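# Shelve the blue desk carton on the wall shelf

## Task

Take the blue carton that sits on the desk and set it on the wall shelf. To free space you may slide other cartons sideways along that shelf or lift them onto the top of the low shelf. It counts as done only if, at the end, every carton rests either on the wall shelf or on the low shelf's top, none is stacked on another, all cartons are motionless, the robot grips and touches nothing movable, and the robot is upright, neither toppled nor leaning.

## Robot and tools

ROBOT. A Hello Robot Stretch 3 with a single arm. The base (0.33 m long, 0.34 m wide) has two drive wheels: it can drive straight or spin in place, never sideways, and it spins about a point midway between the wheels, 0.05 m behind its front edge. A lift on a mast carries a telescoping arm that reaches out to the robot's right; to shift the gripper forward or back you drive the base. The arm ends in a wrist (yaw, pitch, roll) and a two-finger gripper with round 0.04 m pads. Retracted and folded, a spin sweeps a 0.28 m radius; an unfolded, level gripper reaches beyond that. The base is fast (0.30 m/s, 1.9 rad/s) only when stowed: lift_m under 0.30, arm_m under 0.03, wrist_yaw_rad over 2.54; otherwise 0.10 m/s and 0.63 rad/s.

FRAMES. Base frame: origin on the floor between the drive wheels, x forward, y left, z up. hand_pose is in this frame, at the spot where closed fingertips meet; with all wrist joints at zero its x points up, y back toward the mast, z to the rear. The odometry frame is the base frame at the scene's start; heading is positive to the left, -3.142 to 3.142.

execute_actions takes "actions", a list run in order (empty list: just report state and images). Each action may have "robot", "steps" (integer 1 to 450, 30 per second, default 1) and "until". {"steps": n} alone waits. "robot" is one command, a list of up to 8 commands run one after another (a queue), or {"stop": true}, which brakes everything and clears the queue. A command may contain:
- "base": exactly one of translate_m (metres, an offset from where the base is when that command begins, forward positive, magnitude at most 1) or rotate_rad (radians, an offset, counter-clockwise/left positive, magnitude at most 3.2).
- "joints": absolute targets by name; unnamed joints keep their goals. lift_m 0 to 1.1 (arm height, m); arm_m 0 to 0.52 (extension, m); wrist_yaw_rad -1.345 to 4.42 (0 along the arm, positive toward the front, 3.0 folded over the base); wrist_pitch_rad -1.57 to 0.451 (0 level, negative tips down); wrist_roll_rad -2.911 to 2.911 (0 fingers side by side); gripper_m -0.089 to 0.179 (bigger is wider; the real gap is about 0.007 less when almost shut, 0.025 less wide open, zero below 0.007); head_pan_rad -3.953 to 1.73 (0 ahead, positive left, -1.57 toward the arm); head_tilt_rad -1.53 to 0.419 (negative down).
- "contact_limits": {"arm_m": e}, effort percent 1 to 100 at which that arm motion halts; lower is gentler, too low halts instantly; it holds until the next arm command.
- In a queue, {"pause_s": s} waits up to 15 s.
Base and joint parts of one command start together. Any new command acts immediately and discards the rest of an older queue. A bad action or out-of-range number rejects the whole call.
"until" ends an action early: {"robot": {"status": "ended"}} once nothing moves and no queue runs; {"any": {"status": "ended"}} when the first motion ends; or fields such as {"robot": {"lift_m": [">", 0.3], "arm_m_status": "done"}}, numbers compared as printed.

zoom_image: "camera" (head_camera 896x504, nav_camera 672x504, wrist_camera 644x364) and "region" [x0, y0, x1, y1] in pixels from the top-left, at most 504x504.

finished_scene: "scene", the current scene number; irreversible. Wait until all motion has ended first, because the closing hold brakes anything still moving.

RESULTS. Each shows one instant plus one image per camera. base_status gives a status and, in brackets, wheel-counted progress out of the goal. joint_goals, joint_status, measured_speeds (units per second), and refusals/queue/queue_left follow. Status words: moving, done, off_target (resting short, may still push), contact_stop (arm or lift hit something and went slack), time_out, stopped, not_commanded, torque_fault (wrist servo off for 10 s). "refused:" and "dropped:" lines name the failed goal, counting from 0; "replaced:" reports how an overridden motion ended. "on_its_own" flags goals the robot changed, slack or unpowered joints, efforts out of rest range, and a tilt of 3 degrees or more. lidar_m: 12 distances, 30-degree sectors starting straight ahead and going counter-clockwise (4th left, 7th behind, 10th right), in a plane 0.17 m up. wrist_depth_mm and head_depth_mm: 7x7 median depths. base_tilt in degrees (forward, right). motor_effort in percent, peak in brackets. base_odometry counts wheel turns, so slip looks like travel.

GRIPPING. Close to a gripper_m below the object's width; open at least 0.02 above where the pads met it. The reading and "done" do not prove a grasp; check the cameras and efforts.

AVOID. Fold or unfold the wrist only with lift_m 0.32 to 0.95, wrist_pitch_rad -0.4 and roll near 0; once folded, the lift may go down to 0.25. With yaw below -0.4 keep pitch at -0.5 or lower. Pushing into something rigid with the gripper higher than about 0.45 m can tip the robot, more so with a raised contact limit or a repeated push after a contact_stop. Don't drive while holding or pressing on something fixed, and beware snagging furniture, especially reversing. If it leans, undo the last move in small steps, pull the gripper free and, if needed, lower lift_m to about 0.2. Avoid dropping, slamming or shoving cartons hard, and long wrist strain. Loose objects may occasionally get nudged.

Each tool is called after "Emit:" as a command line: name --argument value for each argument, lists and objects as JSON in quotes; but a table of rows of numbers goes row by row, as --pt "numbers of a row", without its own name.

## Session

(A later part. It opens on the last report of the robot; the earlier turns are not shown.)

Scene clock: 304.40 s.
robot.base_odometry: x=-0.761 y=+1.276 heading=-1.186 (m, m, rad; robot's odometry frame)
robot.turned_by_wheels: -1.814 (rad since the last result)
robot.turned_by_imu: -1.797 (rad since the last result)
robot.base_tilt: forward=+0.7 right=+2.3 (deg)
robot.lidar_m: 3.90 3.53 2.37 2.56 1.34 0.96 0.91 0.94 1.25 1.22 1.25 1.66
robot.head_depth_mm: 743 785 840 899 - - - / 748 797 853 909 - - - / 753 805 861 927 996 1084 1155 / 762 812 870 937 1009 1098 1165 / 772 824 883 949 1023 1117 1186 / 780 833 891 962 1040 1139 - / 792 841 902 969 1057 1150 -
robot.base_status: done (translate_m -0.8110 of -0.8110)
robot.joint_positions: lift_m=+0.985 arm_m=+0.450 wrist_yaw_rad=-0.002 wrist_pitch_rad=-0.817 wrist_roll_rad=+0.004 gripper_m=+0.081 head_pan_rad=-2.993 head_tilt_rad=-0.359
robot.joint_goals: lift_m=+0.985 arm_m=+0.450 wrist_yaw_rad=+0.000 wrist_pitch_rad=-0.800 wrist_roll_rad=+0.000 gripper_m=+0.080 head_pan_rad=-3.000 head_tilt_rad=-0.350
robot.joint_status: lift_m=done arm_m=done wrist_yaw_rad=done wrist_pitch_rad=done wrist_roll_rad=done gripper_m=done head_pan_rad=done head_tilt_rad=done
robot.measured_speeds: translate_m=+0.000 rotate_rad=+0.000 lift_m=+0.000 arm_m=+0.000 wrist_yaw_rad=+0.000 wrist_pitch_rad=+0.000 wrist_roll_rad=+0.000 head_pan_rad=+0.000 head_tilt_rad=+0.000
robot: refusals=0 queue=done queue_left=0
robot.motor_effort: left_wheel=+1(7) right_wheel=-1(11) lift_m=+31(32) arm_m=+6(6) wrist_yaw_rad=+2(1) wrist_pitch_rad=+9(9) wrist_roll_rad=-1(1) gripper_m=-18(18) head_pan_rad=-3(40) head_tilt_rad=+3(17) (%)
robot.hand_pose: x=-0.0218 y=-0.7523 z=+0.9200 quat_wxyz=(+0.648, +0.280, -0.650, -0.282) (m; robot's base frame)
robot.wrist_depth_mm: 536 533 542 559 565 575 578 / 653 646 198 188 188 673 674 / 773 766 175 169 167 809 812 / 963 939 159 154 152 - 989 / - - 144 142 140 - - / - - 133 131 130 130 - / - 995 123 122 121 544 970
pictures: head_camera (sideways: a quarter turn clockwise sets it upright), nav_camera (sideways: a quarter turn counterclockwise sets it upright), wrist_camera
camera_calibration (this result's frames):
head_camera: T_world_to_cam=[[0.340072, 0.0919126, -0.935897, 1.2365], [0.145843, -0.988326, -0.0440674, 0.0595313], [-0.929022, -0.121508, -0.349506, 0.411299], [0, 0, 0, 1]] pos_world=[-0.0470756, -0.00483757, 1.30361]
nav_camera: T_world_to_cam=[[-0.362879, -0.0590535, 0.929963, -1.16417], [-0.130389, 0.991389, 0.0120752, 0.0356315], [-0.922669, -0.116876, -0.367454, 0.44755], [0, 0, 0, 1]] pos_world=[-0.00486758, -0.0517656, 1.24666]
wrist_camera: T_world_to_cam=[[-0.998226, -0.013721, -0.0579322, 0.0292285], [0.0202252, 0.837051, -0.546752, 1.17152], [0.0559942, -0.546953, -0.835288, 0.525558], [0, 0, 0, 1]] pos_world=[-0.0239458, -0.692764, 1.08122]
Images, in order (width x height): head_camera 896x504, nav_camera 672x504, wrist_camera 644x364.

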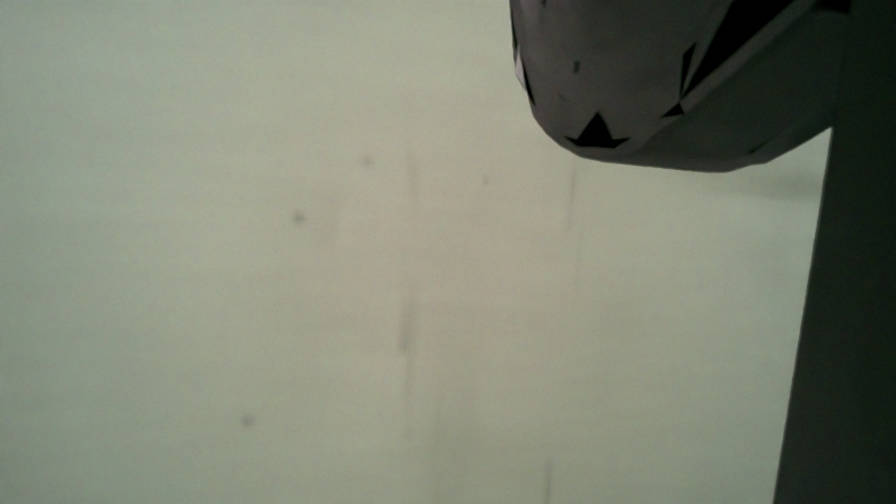

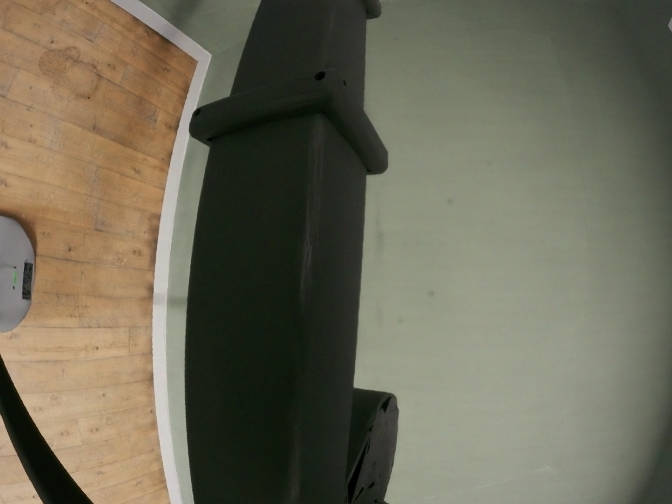

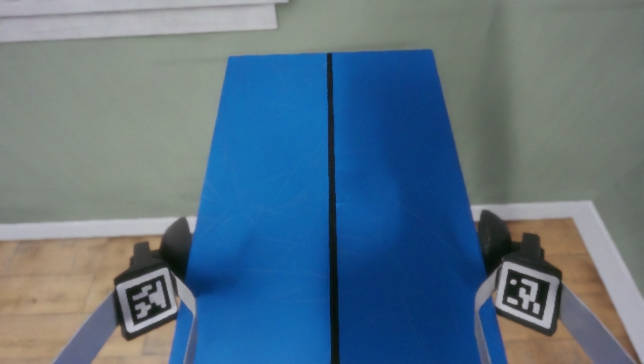

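Emit:
execute_actions --actions '[{"robot": {"base": {"rotate_rad": -1.555}, "joints": {"head_pan_rad": -1.85, "head_tilt_rad": -0.6, "lift_m": 0.965}}, "steps": 300, "until": {"robot": {"status": "ended"}}}]'

Scene clock: 314.83 s.
robot.base_odometry: x=-0.761 y=+1.276 heading=-2.741 (m, m, rad; robot's odometry frame)
robot.turned_by_wheels: -1.555 (rad since the last result)
robot.turned_by_imu: -1.553 (rad since the last result)
robot.base_tilt: forward=+0.6 right=+2.4 (deg)
robot.lidar_m: 1.21 1.26 1.71 3.45 3.12 2.38 2.56 1.31 0.95 0.91 0.95 1.26
robot.head_depth_mm: 861 959 1038 - - - 1198 / 837 928 1019 - - 1440 1251 / 808 893 - - 1360 1461 1253 / 786 857 - 1058 1285 1422 1245 / 763 - 951 1055 1237 1380 1235 / 744 - 775 696 1185 1344 1228 / 728 787 838 697 1135 1310 1224
robot.base_status: done (rotate_rad -1.5549 of -1.5550)
robot.joint_positions: lift_m=+0.965 arm_m=+0.450 wrist_yaw_rad=-0.001 wrist_pitch_rad=-0.817 wrist_roll_rad=+0.004 gripper_m=+0.081 head_pan_rad=-1.857 head_tilt_rad=-0.592
robot.joint_goals: lift_m=+0.965 arm_m=+0.450 wrist_yaw_rad=+0.000 wrist_pitch_rad=-0.800 wrist_roll_rad=+0.000 gripper_m=+0.080 head_pan_rad=-1.850 head_tilt_rad=-0.600
robot.joint_status: lift_m=done arm_m=done wrist_yaw_rad=done wrist_pitch_rad=done wrist_roll_rad=done gripper_m=done head_pan_rad=done head_tilt_rad=done
robot.measured_speeds: translate_m=+0.000 rotate_rad=+0.000 lift_m=+0.000 arm_m=+0.000 wrist_yaw_rad=+0.000 wrist_pitch_rad=+0.000 wrist_roll_rad=+0.000 head_pan_rad=+0.000 head_tilt_rad=+0.000
robot: refusals=0 queue=done queue_left=0
robot.motor_effort: left_wheel=+2(7) right_wheel=-3(12) lift_m=+18(30) arm_m=+5(5) wrist_yaw_rad=+2(2) wrist_pitch_rad=+8(9) wrist_roll_rad=-1(1) gripper_m=-18(18) head_pan_rad=+4(42) head_tilt_rad=-3(16) (%)
robot.hand_pose: x=-0.0218 y=-0.7523 z=+0.9006 quat_wxyz=(+0.648, +0.280, -0.650, -0.282) (m; robot's base frame)
robot.wrist_depth_mm: 232 233 231 232 233 234 233 / 271 273 198 186 188 270 271 / 323 323 175 169 167 324 316 / 396 400 158 154 152 399 344 / 527 495 143 142 141 423 345 / 755 - 133 131 130 130 332 / - 971 124 122 121 255 330
pictures: head_camera (sideways: a quarter turn clockwise sets it upright), nav_camera (sideways: a quarter turn counterclockwise sets it upright), wrist_camera
camera_calibration (this result's frames):
head_camera: T_world_to_cam=[[0.118282, 0.545708, -0.829586, 1.09918], [0.960717, -0.274125, -0.0433423, 0.0536033], [-0.251062, -0.79187, -0.556695, 0.676761], [0, 0, 0, 1]] pos_world=[-0.0116018, -0.049229, 1.29094]
nav_camera: T_world_to_cam=[[-0.157168, -0.550778, 0.819721, -1.02164], [-0.955019, 0.29612, 0.0158573, 0.0357421], [-0.25147, -0.780357, -0.572544, 0.710317], [0, 0, 0, 1]] pos_world=[0.0521892, -0.0189796, 1.24358]
wrist_camera: T_world_to_cam=[[-0.998218, -0.0142566, -0.0579398, 0.0277978], [0.019777, 0.837093, -0.546704, 1.16097], [0.0562951, -0.546875, -0.835319, 0.509468], [0, 0, 0, 1]] pos_world=[-0.0238927, -0.692824, 1.06188]
Images, in order (width x height): head_camera 896x504, nav_camera 672x504, wrist_camera 644x364.

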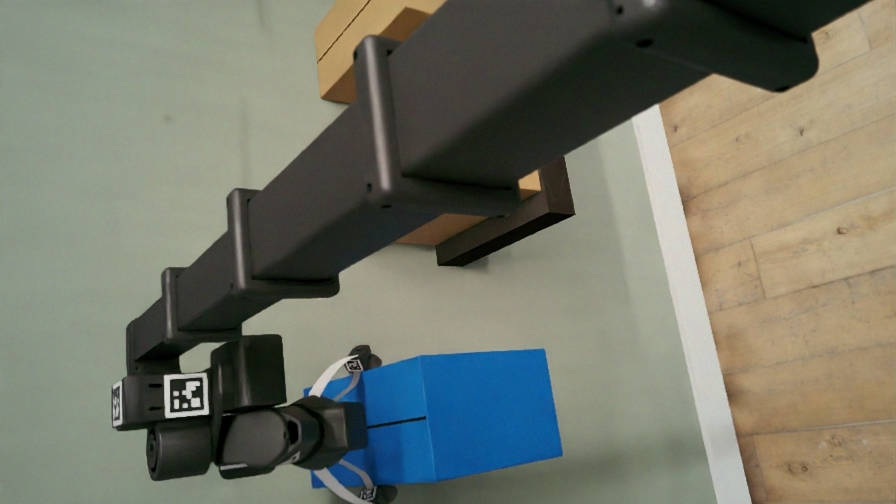

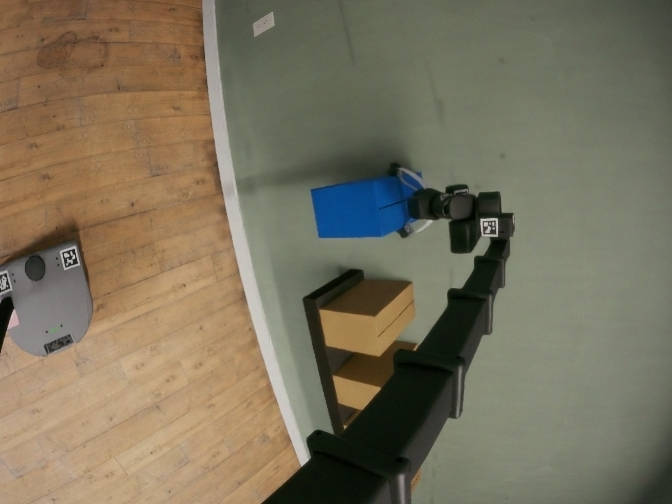

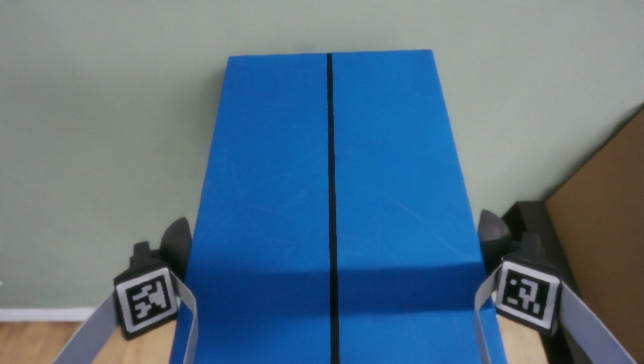

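Emit:
zoom_image --camera "wrist_camera" --region '[444, 90, 644, 364]'

Emit:
zoom_image --camera "nav_camera" --region '[280, 150, 480, 450]'

Region (444, 90, 644, 364) of wrist_camera's 644x364 image, scaled by 1.839; it fills the left 368 columns of this view, and the rest is white.

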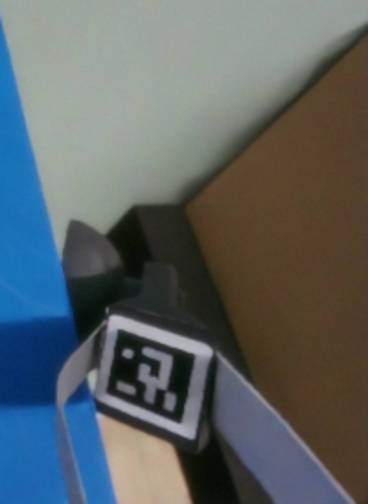

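Region (280, 150, 480, 450) of nav_camera's 672x504 image, scaled by 1.680, with more detail than that image has.

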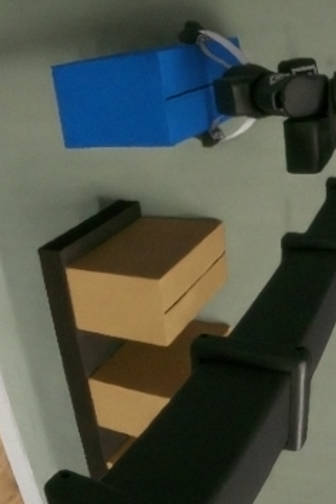

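Emit:
execute_actions --actions '[{"robot": {"base": {"translate_m": -0.165}, "joints": {"arm_m": 0.474, "lift_m": 0.952, "head_pan_rad": -1.5, "head_tilt_rad": -0.55}}, "steps": 300, "until": {"robot": {"status": "ended"}}}]'

Scene clock: 352.73 s.
robot.base_odometry: x=-0.609 y=+1.341 heading=-2.741 (m, m, rad; robot's odometry frame)
robot.turned_by_wheels: +0.000 (rad since the last result)
robot.turned_by_imu: +0.001 (rad since the last result)
robot.base_tilt: forward=+0.6 right=+2.3 (deg)
robot.lidar_m: 1.38 1.43 1.94 3.47 2.99 2.22 2.40 1.31 0.95 0.91 0.95 1.28
robot.head_depth_mm: 742 799 - 795 811 1317 1283 / 746 793 929 873 836 1334 1267 / 747 807 - 732 918 1349 1277 / 752 829 896 760 1168 1368 1270 / 758 832 923 1038 1180 1374 1261 / 759 838 929 1048 1193 1375 1253 / 769 839 935 1053 1204 1372 1258
robot.base_status: done (translate_m -0.1650 of -0.1650)
robot.joint_positions: lift_m=+0.952 arm_m=+0.474 wrist_yaw_rad=-0.001 wrist_pitch_rad=-0.818 wrist_roll_rad=+0.004 gripper_m=+0.081 head_pan_rad=-1.507 head_tilt_rad=-0.557
robot.joint_goals: lift_m=+0.952 arm_m=+0.474 wrist_yaw_rad=+0.000 wrist_pitch_rad=-0.800 wrist_roll_rad=+0.000 gripper_m=+0.080 head_pan_rad=-1.500 head_tilt_rad=-0.550
robot.joint_status: lift_m=done arm_m=done wrist_yaw_rad=done wrist_pitch_rad=done wrist_roll_rad=done gripper_m=done head_pan_rad=done head_tilt_rad=done
robot.measured_speeds: translate_m=+0.000 rotate_rad=+0.000 lift_m=+0.000 arm_m=+0.000 wrist_yaw_rad=+0.000 wrist_pitch_rad=+0.000 wrist_roll_rad=+0.000 head_pan_rad=+0.000 head_tilt_rad=+0.000
robot: refusals=0 queue=done queue_left=0
robot.motor_effort: left_wheel=+2(3) right_wheel=-3(11) lift_m=+18(19) arm_m=+6(5) wrist_yaw_rad=+2(2) wrist_pitch_rad=+9(9) wrist_roll_rad=-1(1) gripper_m=-19(19) head_pan_rad=+3(25) head_tilt_rad=+2(6) (%)
robot.hand_pose: x=-0.0218 y=-0.7762 z=+0.8876 quat_wxyz=(+0.648, +0.280, -0.650, -0.282) (m; robot's base frame)
robot.wrist_depth_mm: 207 209 209 208 207 209 209 / 240 243 198 187 188 243 242 / 289 290 175 169 167 255 252 / 356 358 159 154 152 232 226 / 470 441 144 142 140 208 206 / 688 - 133 131 130 130 189 / 998 992 123 122 121 148 176
pictures: head_camera (sideways: a quarter turn clockwise sets it upright), nav_camera (sideways: a quarter turn counterclockwise sets it upright), wrist_camera
camera_calibration (this result's frames):
head_camera: T_world_to_cam=[[-0.073986, 0.523327, -0.848914, 1.12555], [0.996582, 0.0701549, -0.0436077, 0.053732], [0.0367344, -0.849239, -0.526729, 0.636019], [0, 0, 0, 1]] pos_world=[0.00636304, -0.0526702, 1.29285]
nav_camera: T_world_to_cam=[[0.0392146, -0.541757, 0.83962, -1.04878], [-0.998704, -0.048531, 0.0153305, 0.0366937], [0.0324422, -0.839133, -0.542958, 0.670093], [0, 0, 0, 1]] pos_world=[0.0560344, -0.00410666, 1.24385]
wrist_camera: T_world_to_cam=[[-0.998218, -0.0142405, -0.057944, 0.0267183], [0.0197775, 0.837241, -0.546476, 1.17375], [0.0562952, -0.546648, -0.835468, 0.485823], [0, 0, 0, 1]] pos_world=[-0.0238927, -0.71676, 1.04886]
Images, in order (width x height): head_camera 896x504, nav_camera 672x504, wrist_camera 644x364.

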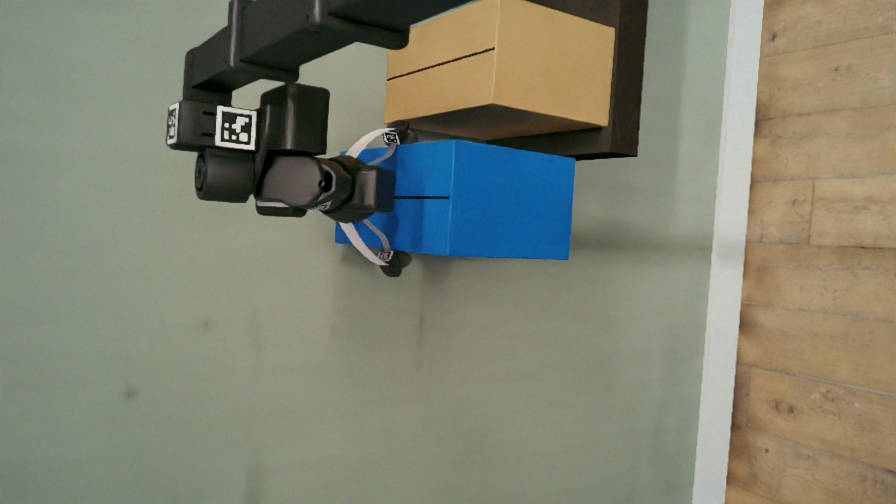

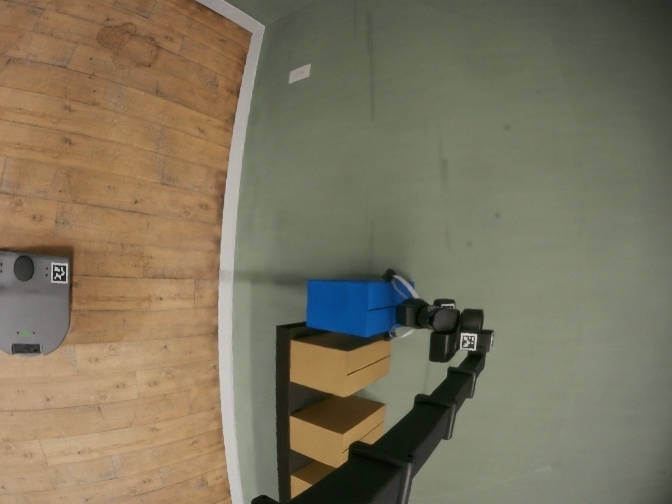

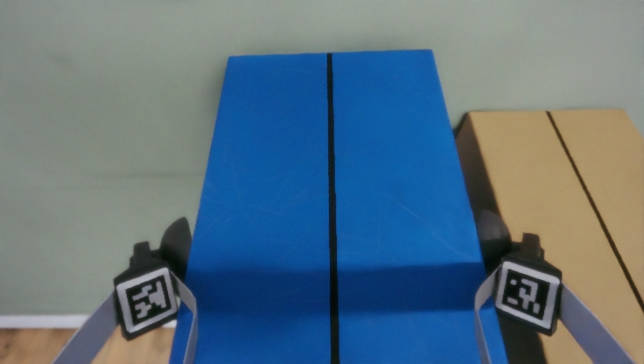

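Emit:
execute_actions --actions '[{"robot": [{"base": {"translate_m": -0.195}}, {"base": {"translate_m": 0.045}}], "steps": 300, "until": {"robot": {"status": "ended"}}}]'

Scene clock: 370.90 s.
robot.base_odometry: x=-0.471 y=+1.399 heading=-2.741 (m, m, rad; robot's odometry frame)
robot.turned_by_wheels: +0.000 (rad since the last result)
robot.turned_by_imu: +0.001 (rad since the last result)
robot.base_tilt: forward=+0.7 right=+2.4 (deg)
robot.lidar_m: 1.53 1.58 2.15 3.46 2.90 2.09 2.25 1.31 0.95 0.92 0.95 1.29
robot.head_depth_mm: 740 800 - 796 806 1326 1292 / 748 794 931 857 829 1336 1281 / 749 810 - 733 851 1356 1271 / 753 829 906 758 872 1365 1267 / 756 831 921 1036 1181 1379 1260 / 760 840 929 1044 1190 1360 1256 / 769 844 938 1057 1197 1384 1248
robot.base_status: done (translate_m +0.0450 of +0.0450)
robot.joint_positions: lift_m=+0.952 arm_m=+0.474 wrist_yaw_rad=+0.001 wrist_pitch_rad=-0.818 wrist_roll_rad=+0.004 gripper_m=+0.081 head_pan_rad=-1.507 head_tilt_rad=-0.557
robot.joint_goals: lift_m=+0.952 arm_m=+0.474 wrist_yaw_rad=+0.000 wrist_pitch_rad=-0.800 wrist_roll_rad=+0.000 gripper_m=+0.080 head_pan_rad=-1.500 head_tilt_rad=-0.550
robot.joint_status: lift_m=done arm_m=done wrist_yaw_rad=done wrist_pitch_rad=done wrist_roll_rad=done gripper_m=done head_pan_rad=done head_tilt_rad=done
robot.measured_speeds: translate_m=+0.000 rotate_rad=+0.000 lift_m=+0.000 arm_m=+0.000 wrist_yaw_rad=+0.000 wrist_pitch_rad=+0.000 wrist_roll_rad=+0.000 head_pan_rad=+0.000 head_tilt_rad=+0.000
robot: refusals=0 queue=done queue_left=0
robot.motor_effort: left_wheel=+2(6) right_wheel=-3(11) lift_m=+18(18) arm_m=+6(6) wrist_yaw_rad=+0(1) wrist_pitch_rad=+9(9) wrist_roll_rad=-1(1) gripper_m=-17(18) head_pan_rad=+4(2) head_tilt_rad=+2(2) (%)
robot.hand_pose: x=-0.0215 y=-0.7762 z=+0.8876 quat_wxyz=(+0.648, +0.281, -0.650, -0.282) (m; robot's base frame)
robot.wrist_depth_mm: 209 209 210 210 210 210 210 / 243 242 198 187 187 244 244 / 293 292 175 169 167 255 251 / 365 361 158 155 152 231 226 / 481 452 144 142 140 207 206 / 707 - 133 132 130 130 190 / - 974 123 122 121 147 175
pictures: head_camera (sideways: a quarter turn clockwise sets it upright), nav_camera (sideways: a quarter turn counterclockwise sets it upright), wrist_camera
camera_calibration (this result's frames):
head_camera: T_world_to_cam=[[-0.0739896, 0.523323, -0.848916, 1.12556], [0.996582, 0.0701621, -0.0436077, 0.053732], [0.0367408, -0.849241, -0.526726, 0.636014], [0, 0, 0, 1]] pos_world=[0.00636343, -0.0526702, 1.29285]
nav_camera: T_world_to_cam=[[0.0392184, -0.541753, 0.839622, -1.04878], [-0.998704, -0.0485383, 0.0153304, 0.0366938], [0.0324485, -0.839135, -0.542955, 0.670089], [0, 0, 0, 1]] pos_world=[0.0560345, -0.00410653, 1.24385]
wrist_camera: T_world_to_cam=[[-0.998192, -0.0159749, -0.0579441, 0.025646], [0.0183228, 0.837275, -0.546476, 1.17374], [0.057245, -0.546549, -0.835468, 0.485904], [0, 0, 0, 1]] pos_world=[-0.0237221, -0.716765, 1.04886]
Images, in order (width x height): head_camera 896x504, nav_camera 672x504, wrist_camera 644x364.

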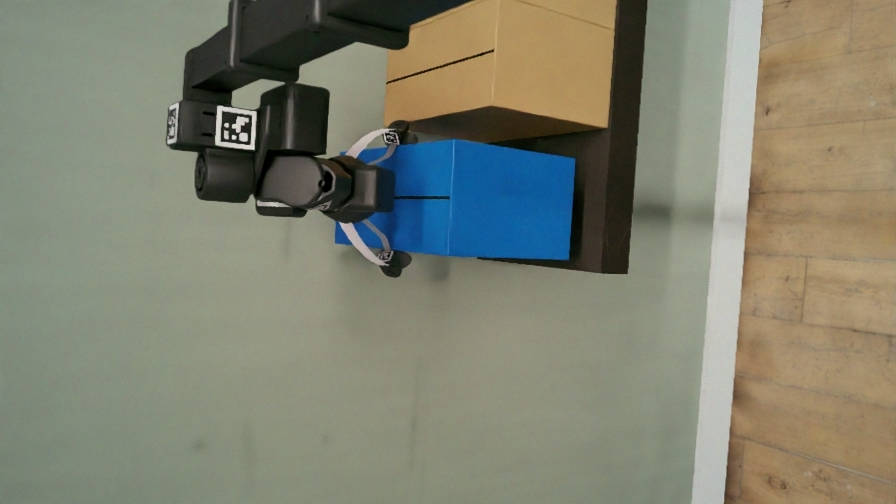

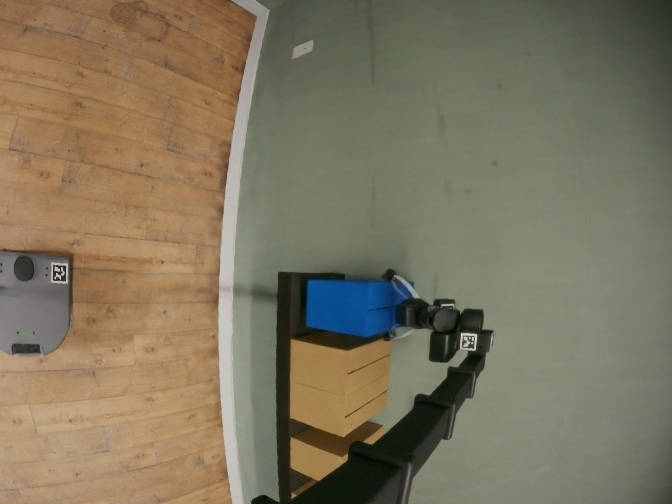

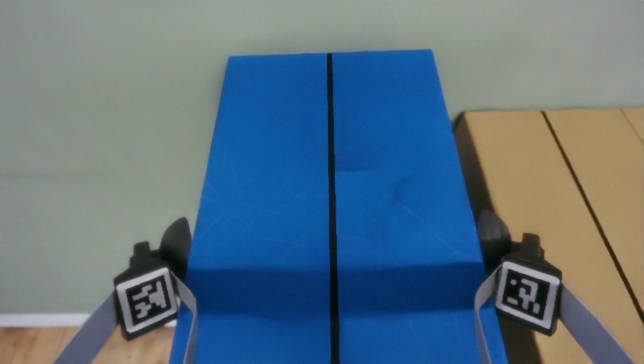

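Emit:
execute_actions --actions '[{"robot": {"joints": {"lift_m": 0.887, "arm_m": 0.482}}, "steps": 300, "until": {"robot": {"status": "ended"}}}]'

Scene clock: 376.40 s.
robot.base_odometry: x=-0.471 y=+1.399 heading=-2.741 (m, m, rad; robot's odometry frame)
robot.turned_by_wheels: +0.000 (rad since the last result)
robot.turned_by_imu: +0.000 (rad since the last result)
robot.base_tilt: forward=+0.6 right=+2.4 (deg)
robot.lidar_m: 1.53 1.58 2.16 3.45 2.90 2.09 2.25 1.31 0.95 0.91 0.95 1.29
robot.head_depth_mm: 743 812 884 - 820 1329 1282 / 746 815 - 854 829 1343 1275 / 748 824 - 777 821 1351 1279 / 755 830 920 879 858 1354 1264 / 757 834 922 1040 1187 1381 1259 / 760 840 932 1046 1200 1374 1259 / 767 842 941 1055 1208 1379 1251
robot.base_status: done (translate_m +0.0450 of +0.0450)
robot.joint_positions: lift_m=+0.887 arm_m=+0.482 wrist_yaw_rad=+0.001 wrist_pitch_rad=-0.812 wrist_roll_rad=+0.004 gripper_m=+0.081 head_pan_rad=-1.507 head_tilt_rad=-0.556
robot.joint_goals: lift_m=+0.887 arm_m=+0.482 wrist_yaw_rad=+0.000 wrist_pitch_rad=-0.800 wrist_roll_rad=+0.000 gripper_m=+0.080 head_pan_rad=-1.500 head_tilt_rad=-0.550
robot.joint_status: lift_m=done arm_m=done wrist_yaw_rad=done wrist_pitch_rad=done wrist_roll_rad=done gripper_m=done head_pan_rad=done head_tilt_rad=done
robot.measured_speeds: translate_m=+0.000 rotate_rad=+0.000 lift_m=+0.000 arm_m=+0.000 wrist_yaw_rad=+0.000 wrist_pitch_rad=+0.000 wrist_roll_rad=+0.000 head_pan_rad=+0.000 head_tilt_rad=+0.000
robot: refusals=0 queue=done queue_left=0
robot.motor_effort: left_wheel=+2(2) right_wheel=-2(3) lift_m=+15(18) arm_m=+6(7) wrist_yaw_rad=+0(0) wrist_pitch_rad=+6(9) wrist_roll_rad=-1(1) gripper_m=-18(18) head_pan_rad=+3(3) head_tilt_rad=+2(3) (%)
robot.hand_pose: x=-0.0215 y=-0.7854 z=+0.8236 quat_wxyz=(+0.649, +0.279, -0.650, -0.280) (m; robot's base frame)
robot.wrist_depth_mm: 200 200 199 201 201 201 200 / 232 233 218 197 200 201 190 / 277 277 182 175 175 202 170 / 344 341 162 158 156 204 153 / 453 427 145 143 142 166 141 / 654 - 132 131 130 130 132 / 934 909 122 121 120 145 128
pictures: head_camera (sideways: a quarter turn clockwise sets it upright), nav_camera (sideways: a quarter turn counterclockwise sets it upright), wrist_camera
camera_calibration (this result's frames):
head_camera: T_world_to_cam=[[-0.0740049, 0.523258, -0.848955, 1.12561], [0.99658, 0.0701956, -0.0436082, 0.0537327], [0.0367746, -0.849278, -0.526663, 0.635932], [0, 0, 0, 1]] pos_world=[0.00636541, -0.0526709, 1.29286]
nav_camera: T_world_to_cam=[[0.0392344, -0.54169, 0.839662, -1.04884], [-0.998702, -0.0485739, 0.0153293, 0.0366952], [0.032482, -0.839174, -0.542892, 0.670007], [0, 0, 0, 1]] pos_world=[0.0560349, -0.00410898, 1.24385]
wrist_camera: T_world_to_cam=[[-0.998191, -0.0162859, -0.057867, 0.0214863], [0.0183358, 0.834253, -0.551077, 1.14784], [0.0572505, -0.551142, -0.832445, 0.42137], [0, 0, 0, 1]] pos_world=[-0.0237227, -0.725001, 0.984557]
Images, in order (width x height): head_camera 896x504, nav_camera 672x504, wrist_camera 644x364.

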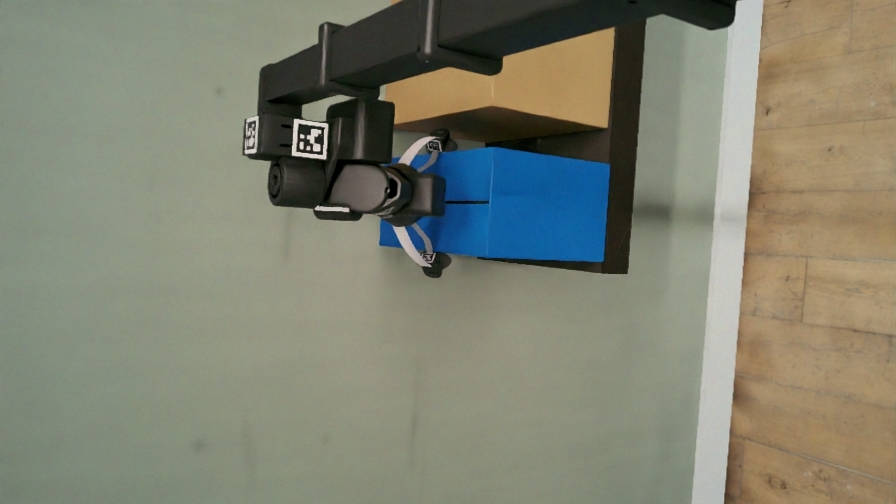

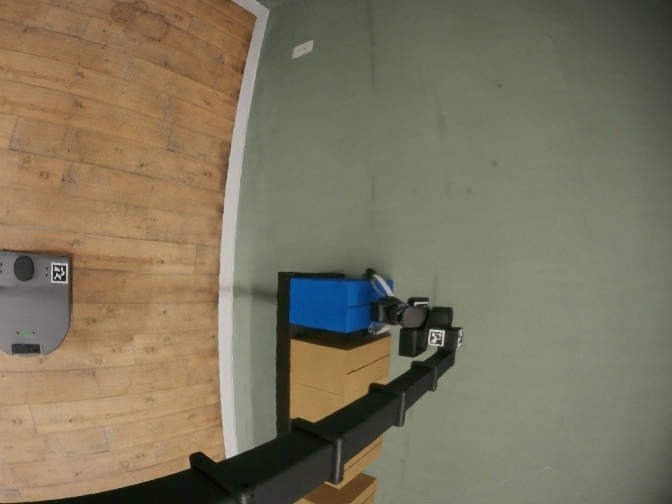

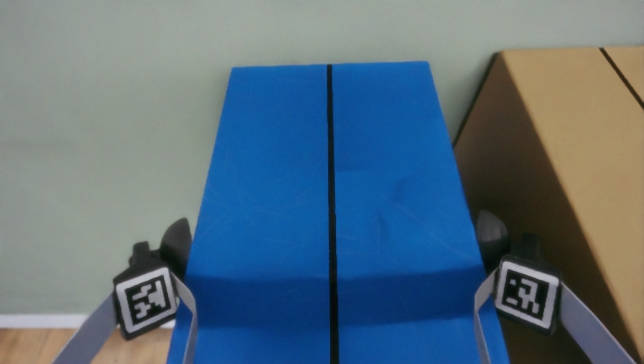

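Emit:
execute_actions --actions '[{"robot": [{"joints": {"gripper_m": 0.162}}, {"joints": {"lift_m": 0.96}}], "steps": 300, "until": {"robot": {"status": "ended"}}}]'

Scene clock: 385.37 s.
robot.base_odometry: x=-0.471 y=+1.399 heading=-2.741 (m, m, rad; robot's odometry frame)
robot.turned_by_wheels: +0.000 (rad since the last result)
robot.turned_by_imu: +0.000 (rad since the last result)
robot.base_tilt: forward=+0.6 right=+2.2 (deg)
robot.lidar_m: 1.53 1.58 2.15 3.46 2.90 2.09 2.25 1.31 0.95 0.92 0.95 1.28
robot.head_depth_mm: 741 795 - 821 808 1329 1286 / 743 792 921 868 836 1337 1273 / 749 803 - 812 823 1349 1283 / 753 830 904 916 855 1368 1271 / 756 832 924 1037 1182 1377 1264 / 762 839 928 1051 1203 1377 1249 / 767 847 938 1056 1208 1373 1256
robot.base_status: done (translate_m +0.0450 of +0.0450)
robot.joint_positions: lift_m=+0.960 arm_m=+0.482 wrist_yaw_rad=+0.001 wrist_pitch_rad=-0.811 wrist_roll_rad=+0.004 gripper_m=+0.162 head_pan_rad=-1.507 head_tilt_rad=-0.556
robot.joint_goals: lift_m=+0.960 arm_m=+0.482 wrist_yaw_rad=+0.000 wrist_pitch_rad=-0.800 wrist_roll_rad=+0.000 gripper_m=+0.162 head_pan_rad=-1.500 head_tilt_rad=-0.550
robot.joint_status: lift_m=done arm_m=done wrist_yaw_rad=done wrist_pitch_rad=done wrist_roll_rad=done gripper_m=done head_pan_rad=done head_tilt_rad=done
robot.measured_speeds: translate_m=+0.000 rotate_rad=+0.000 lift_m=+0.000 arm_m=+0.000 wrist_yaw_rad=+0.000 wrist_pitch_rad=+0.000 wrist_roll_rad=+0.000 head_pan_rad=+0.000 head_tilt_rad=+0.000
robot: refusals=0 queue=done queue_left=0
robot.motor_effort: left_wheel=+2(2) right_wheel=-4(4) lift_m=+31(34) arm_m=+6(6) wrist_yaw_rad=-1(0) wrist_pitch_rad=+6(6) wrist_roll_rad=-1(1) gripper_m=+1(81) head_pan_rad=+4(3) head_tilt_rad=+2(2) (%)
robot.hand_pose: x=-0.0215 y=-0.7856 z=+0.8960 quat_wxyz=(+0.649, +0.279, -0.651, -0.280) (m; robot's base frame)
robot.wrist_depth_mm: 199 199 201 200 201 200 201 / 232 232 233 233 232 231 232 / 277 277 278 266 267 261 259 / 343 345 329 245 253 243 237 / 451 423 401 221 228 227 216 / 659 - 556 203 205 243 200 / 982 965 196 188 187 225 180
pictures: head_camera (sideways: a quarter turn clockwise sets it upright), nav_camera (sideways: a quarter turn counterclockwise sets it upright), wrist_camera
camera_calibration (this result's frames):
head_camera: T_world_to_cam=[[-0.074006, 0.523258, -0.848955, 1.12561], [0.996579, 0.0701977, -0.0436082, 0.0537327], [0.0367764, -0.849278, -0.526663, 0.635933], [0, 0, 0, 1]] pos_world=[0.00636553, -0.0526709, 1.29286]
nav_camera: T_world_to_cam=[[0.0392355, -0.54169, 0.839662, -1.04884], [-0.998702, -0.0485761, 0.0153293, 0.0366952], [0.0324838, -0.839174, -0.542893, 0.670008], [0, 0, 0, 1]] pos_world=[0.0560349, -0.00410886, 1.24385]
wrist_camera: T_world_to_cam=[[-0.998192, -0.0163554, -0.0578421, 0.0255939], [0.0183242, 0.833673, -0.551954, 1.18823], [0.0572489, -0.552015, -0.831866, 0.480292], [0, 0, 0, 1]] pos_world=[-0.0237219, -0.725045, 1.05686]
Images, in order (width x height): head_camera 896x504, nav_camera 672x504, wrist_camera 644x364.

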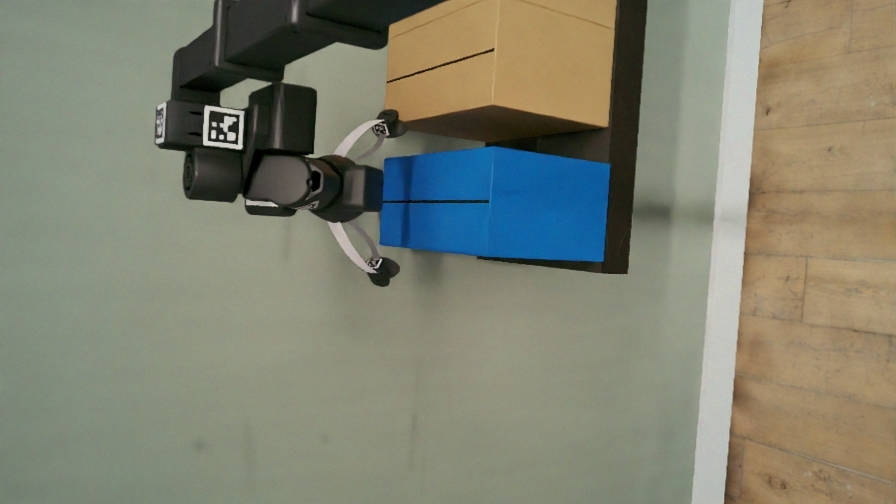

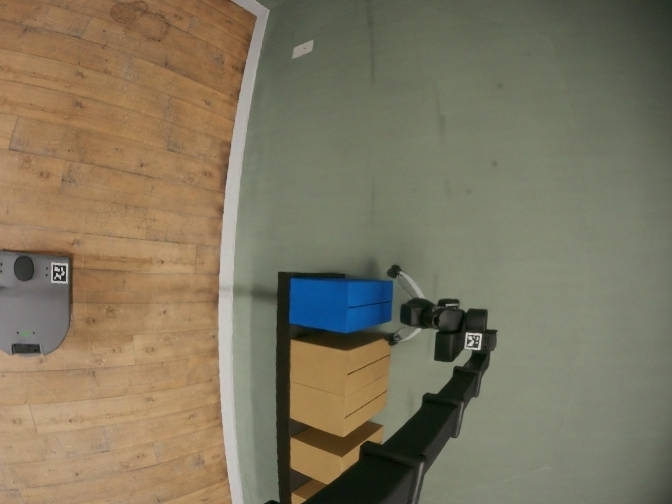

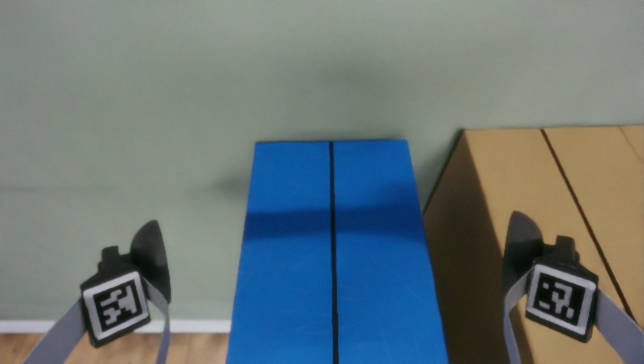

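Emit:
execute_actions --actions '[{"robot": {"joints": {"head_pan_rad": -2.1}}, "steps": 100, "until": {"robot": {"status": "ended"}}}]'

Scene clock: 390.90 s.
robot.base_odometry: x=-0.471 y=+1.399 heading=-2.741 (m, m, rad; robot's odometry frame)
robot.turned_by_wheels: +0.000 (rad since the last result)
robot.turned_by_imu: +0.000 (rad since the last result)
robot.base_tilt: forward=+0.6 right=+2.3 (deg)
robot.lidar_m: 1.53 1.59 2.16 3.45 2.89 2.10 2.25 1.31 0.95 0.91 0.95 1.28
robot.head_depth_mm: 1046 1174 1196 1159 1754 - - / 986 1093 1139 1063 - - - / 926 1031 1123 923 - - 1225 / 878 969 1051 - - 1453 1275 / 835 913 1000 - 1319 1421 1255 / 793 865 - 773 847 1364 1259 / 760 810 - 828 827 1265 1256
robot.base_status: done (translate_m +0.0450 of +0.0450)
robot.joint_positions: lift_m=+0.960 arm_m=+0.482 wrist_yaw_rad=+0.001 wrist_pitch_rad=-0.811 wrist_roll_rad=+0.004 gripper_m=+0.162 head_pan_rad=-2.093 head_tilt_rad=-0.556
robot.joint_goals: lift_m=+0.960 arm_m=+0.482 wrist_yaw_rad=+0.000 wrist_pitch_rad=-0.800 wrist_roll_rad=+0.000 gripper_m=+0.162 head_pan_rad=-2.100 head_tilt_rad=-0.550
robot.joint_status: lift_m=done arm_m=done wrist_yaw_rad=done wrist_pitch_rad=done wrist_roll_rad=done gripper_m=done head_pan_rad=done head_tilt_rad=done
robot.measured_speeds: translate_m=+0.000 rotate_rad=+0.000 lift_m=+0.000 arm_m=+0.000 wrist_yaw_rad=+0.000 wrist_pitch_rad=+0.000 wrist_roll_rad=+0.000 head_pan_rad=+0.000 head_tilt_rad=+0.000
robot: refusals=0 queue=done queue_left=0
robot.motor_effort: left_wheel=+1(2) right_wheel=-4(4) lift_m=+30(30) arm_m=+5(6) wrist_yaw_rad=+0(0) wrist_pitch_rad=+6(6) wrist_roll_rad=-1(1) gripper_m=-1(0) head_pan_rad=-3(32) head_tilt_rad=+2(2) (%)
robot.hand_pose: x=-0.0215 y=-0.7856 z=+0.8960 quat_wxyz=(+0.649, +0.279, -0.651, -0.280) (m; robot's base frame)
robot.wrist_depth_mm: 199 200 200 200 201 199 200 / 233 233 231 231 232 233 233 / 278 280 278 270 266 262 258 / 342 347 326 246 252 242 237 / 447 425 404 221 228 226 215 / 655 - 556 204 205 245 198 / - 969 195 188 186 224 181
pictures: head_camera (sideways: a quarter turn clockwise sets it upright), nav_camera (sideways: a quarter turn counterclockwise sets it upright), wrist_camera
camera_calibration (this result's frames):
head_camera: T_world_to_cam=[[0.227543, 0.476969, -0.848955, 1.12377], [0.869314, -0.492332, -0.0436082, 0.054509], [-0.438768, -0.728086, -0.526663, 0.638833], [0, 0, 0, 1]] pos_world=[-0.0227911, -0.0440408, 1.29286]
nav_camera: T_world_to_cam=[[-0.266707, -0.473112, 0.839662, -1.04697], [-0.859132, 0.511524, 0.0153293, 0.0358439], [-0.43676, -0.717293, -0.542892, 0.67287], [0, 0, 0, 1]] pos_world=[0.0454429, -0.0310244, 1.24385]
wrist_camera: T_world_to_cam=[[-0.998192, -0.0163555, -0.0578421, 0.0255939], [0.0183242, 0.833673, -0.551954, 1.18823], [0.0572489, -0.552015, -0.831866, 0.480292], [0, 0, 0, 1]] pos_world=[-0.0237219, -0.725045, 1.05686]
Images, in order (width x height): head_camera 896x504, nav_camera 672x504, wrist_camera 644x364.

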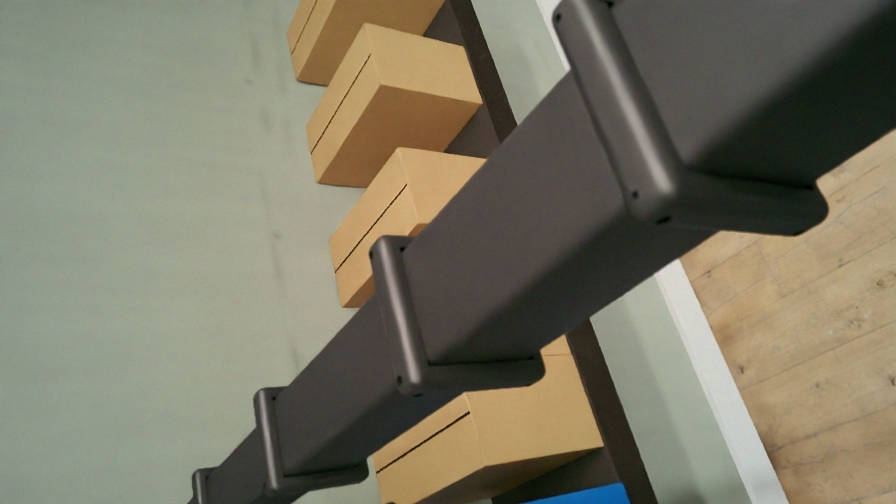

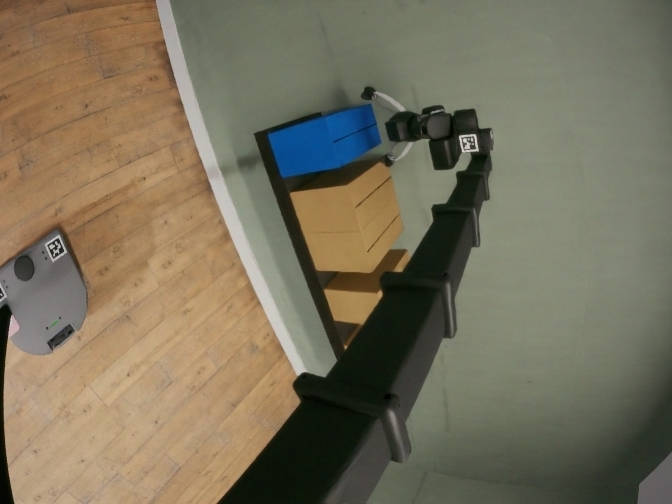

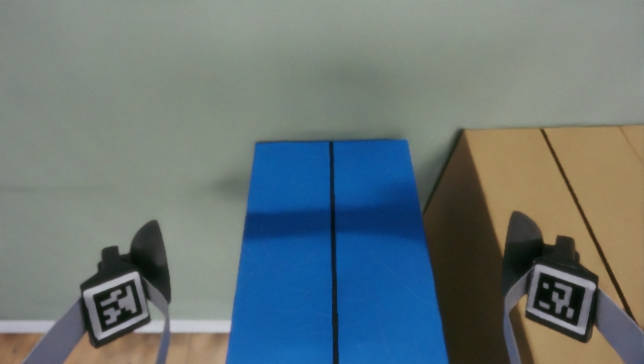

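All five tan cartons and the blue carton are on the shelf, and the gripper is clear of them.

Emit:
finished_scene --scene 2

The scene is finished: the task was done.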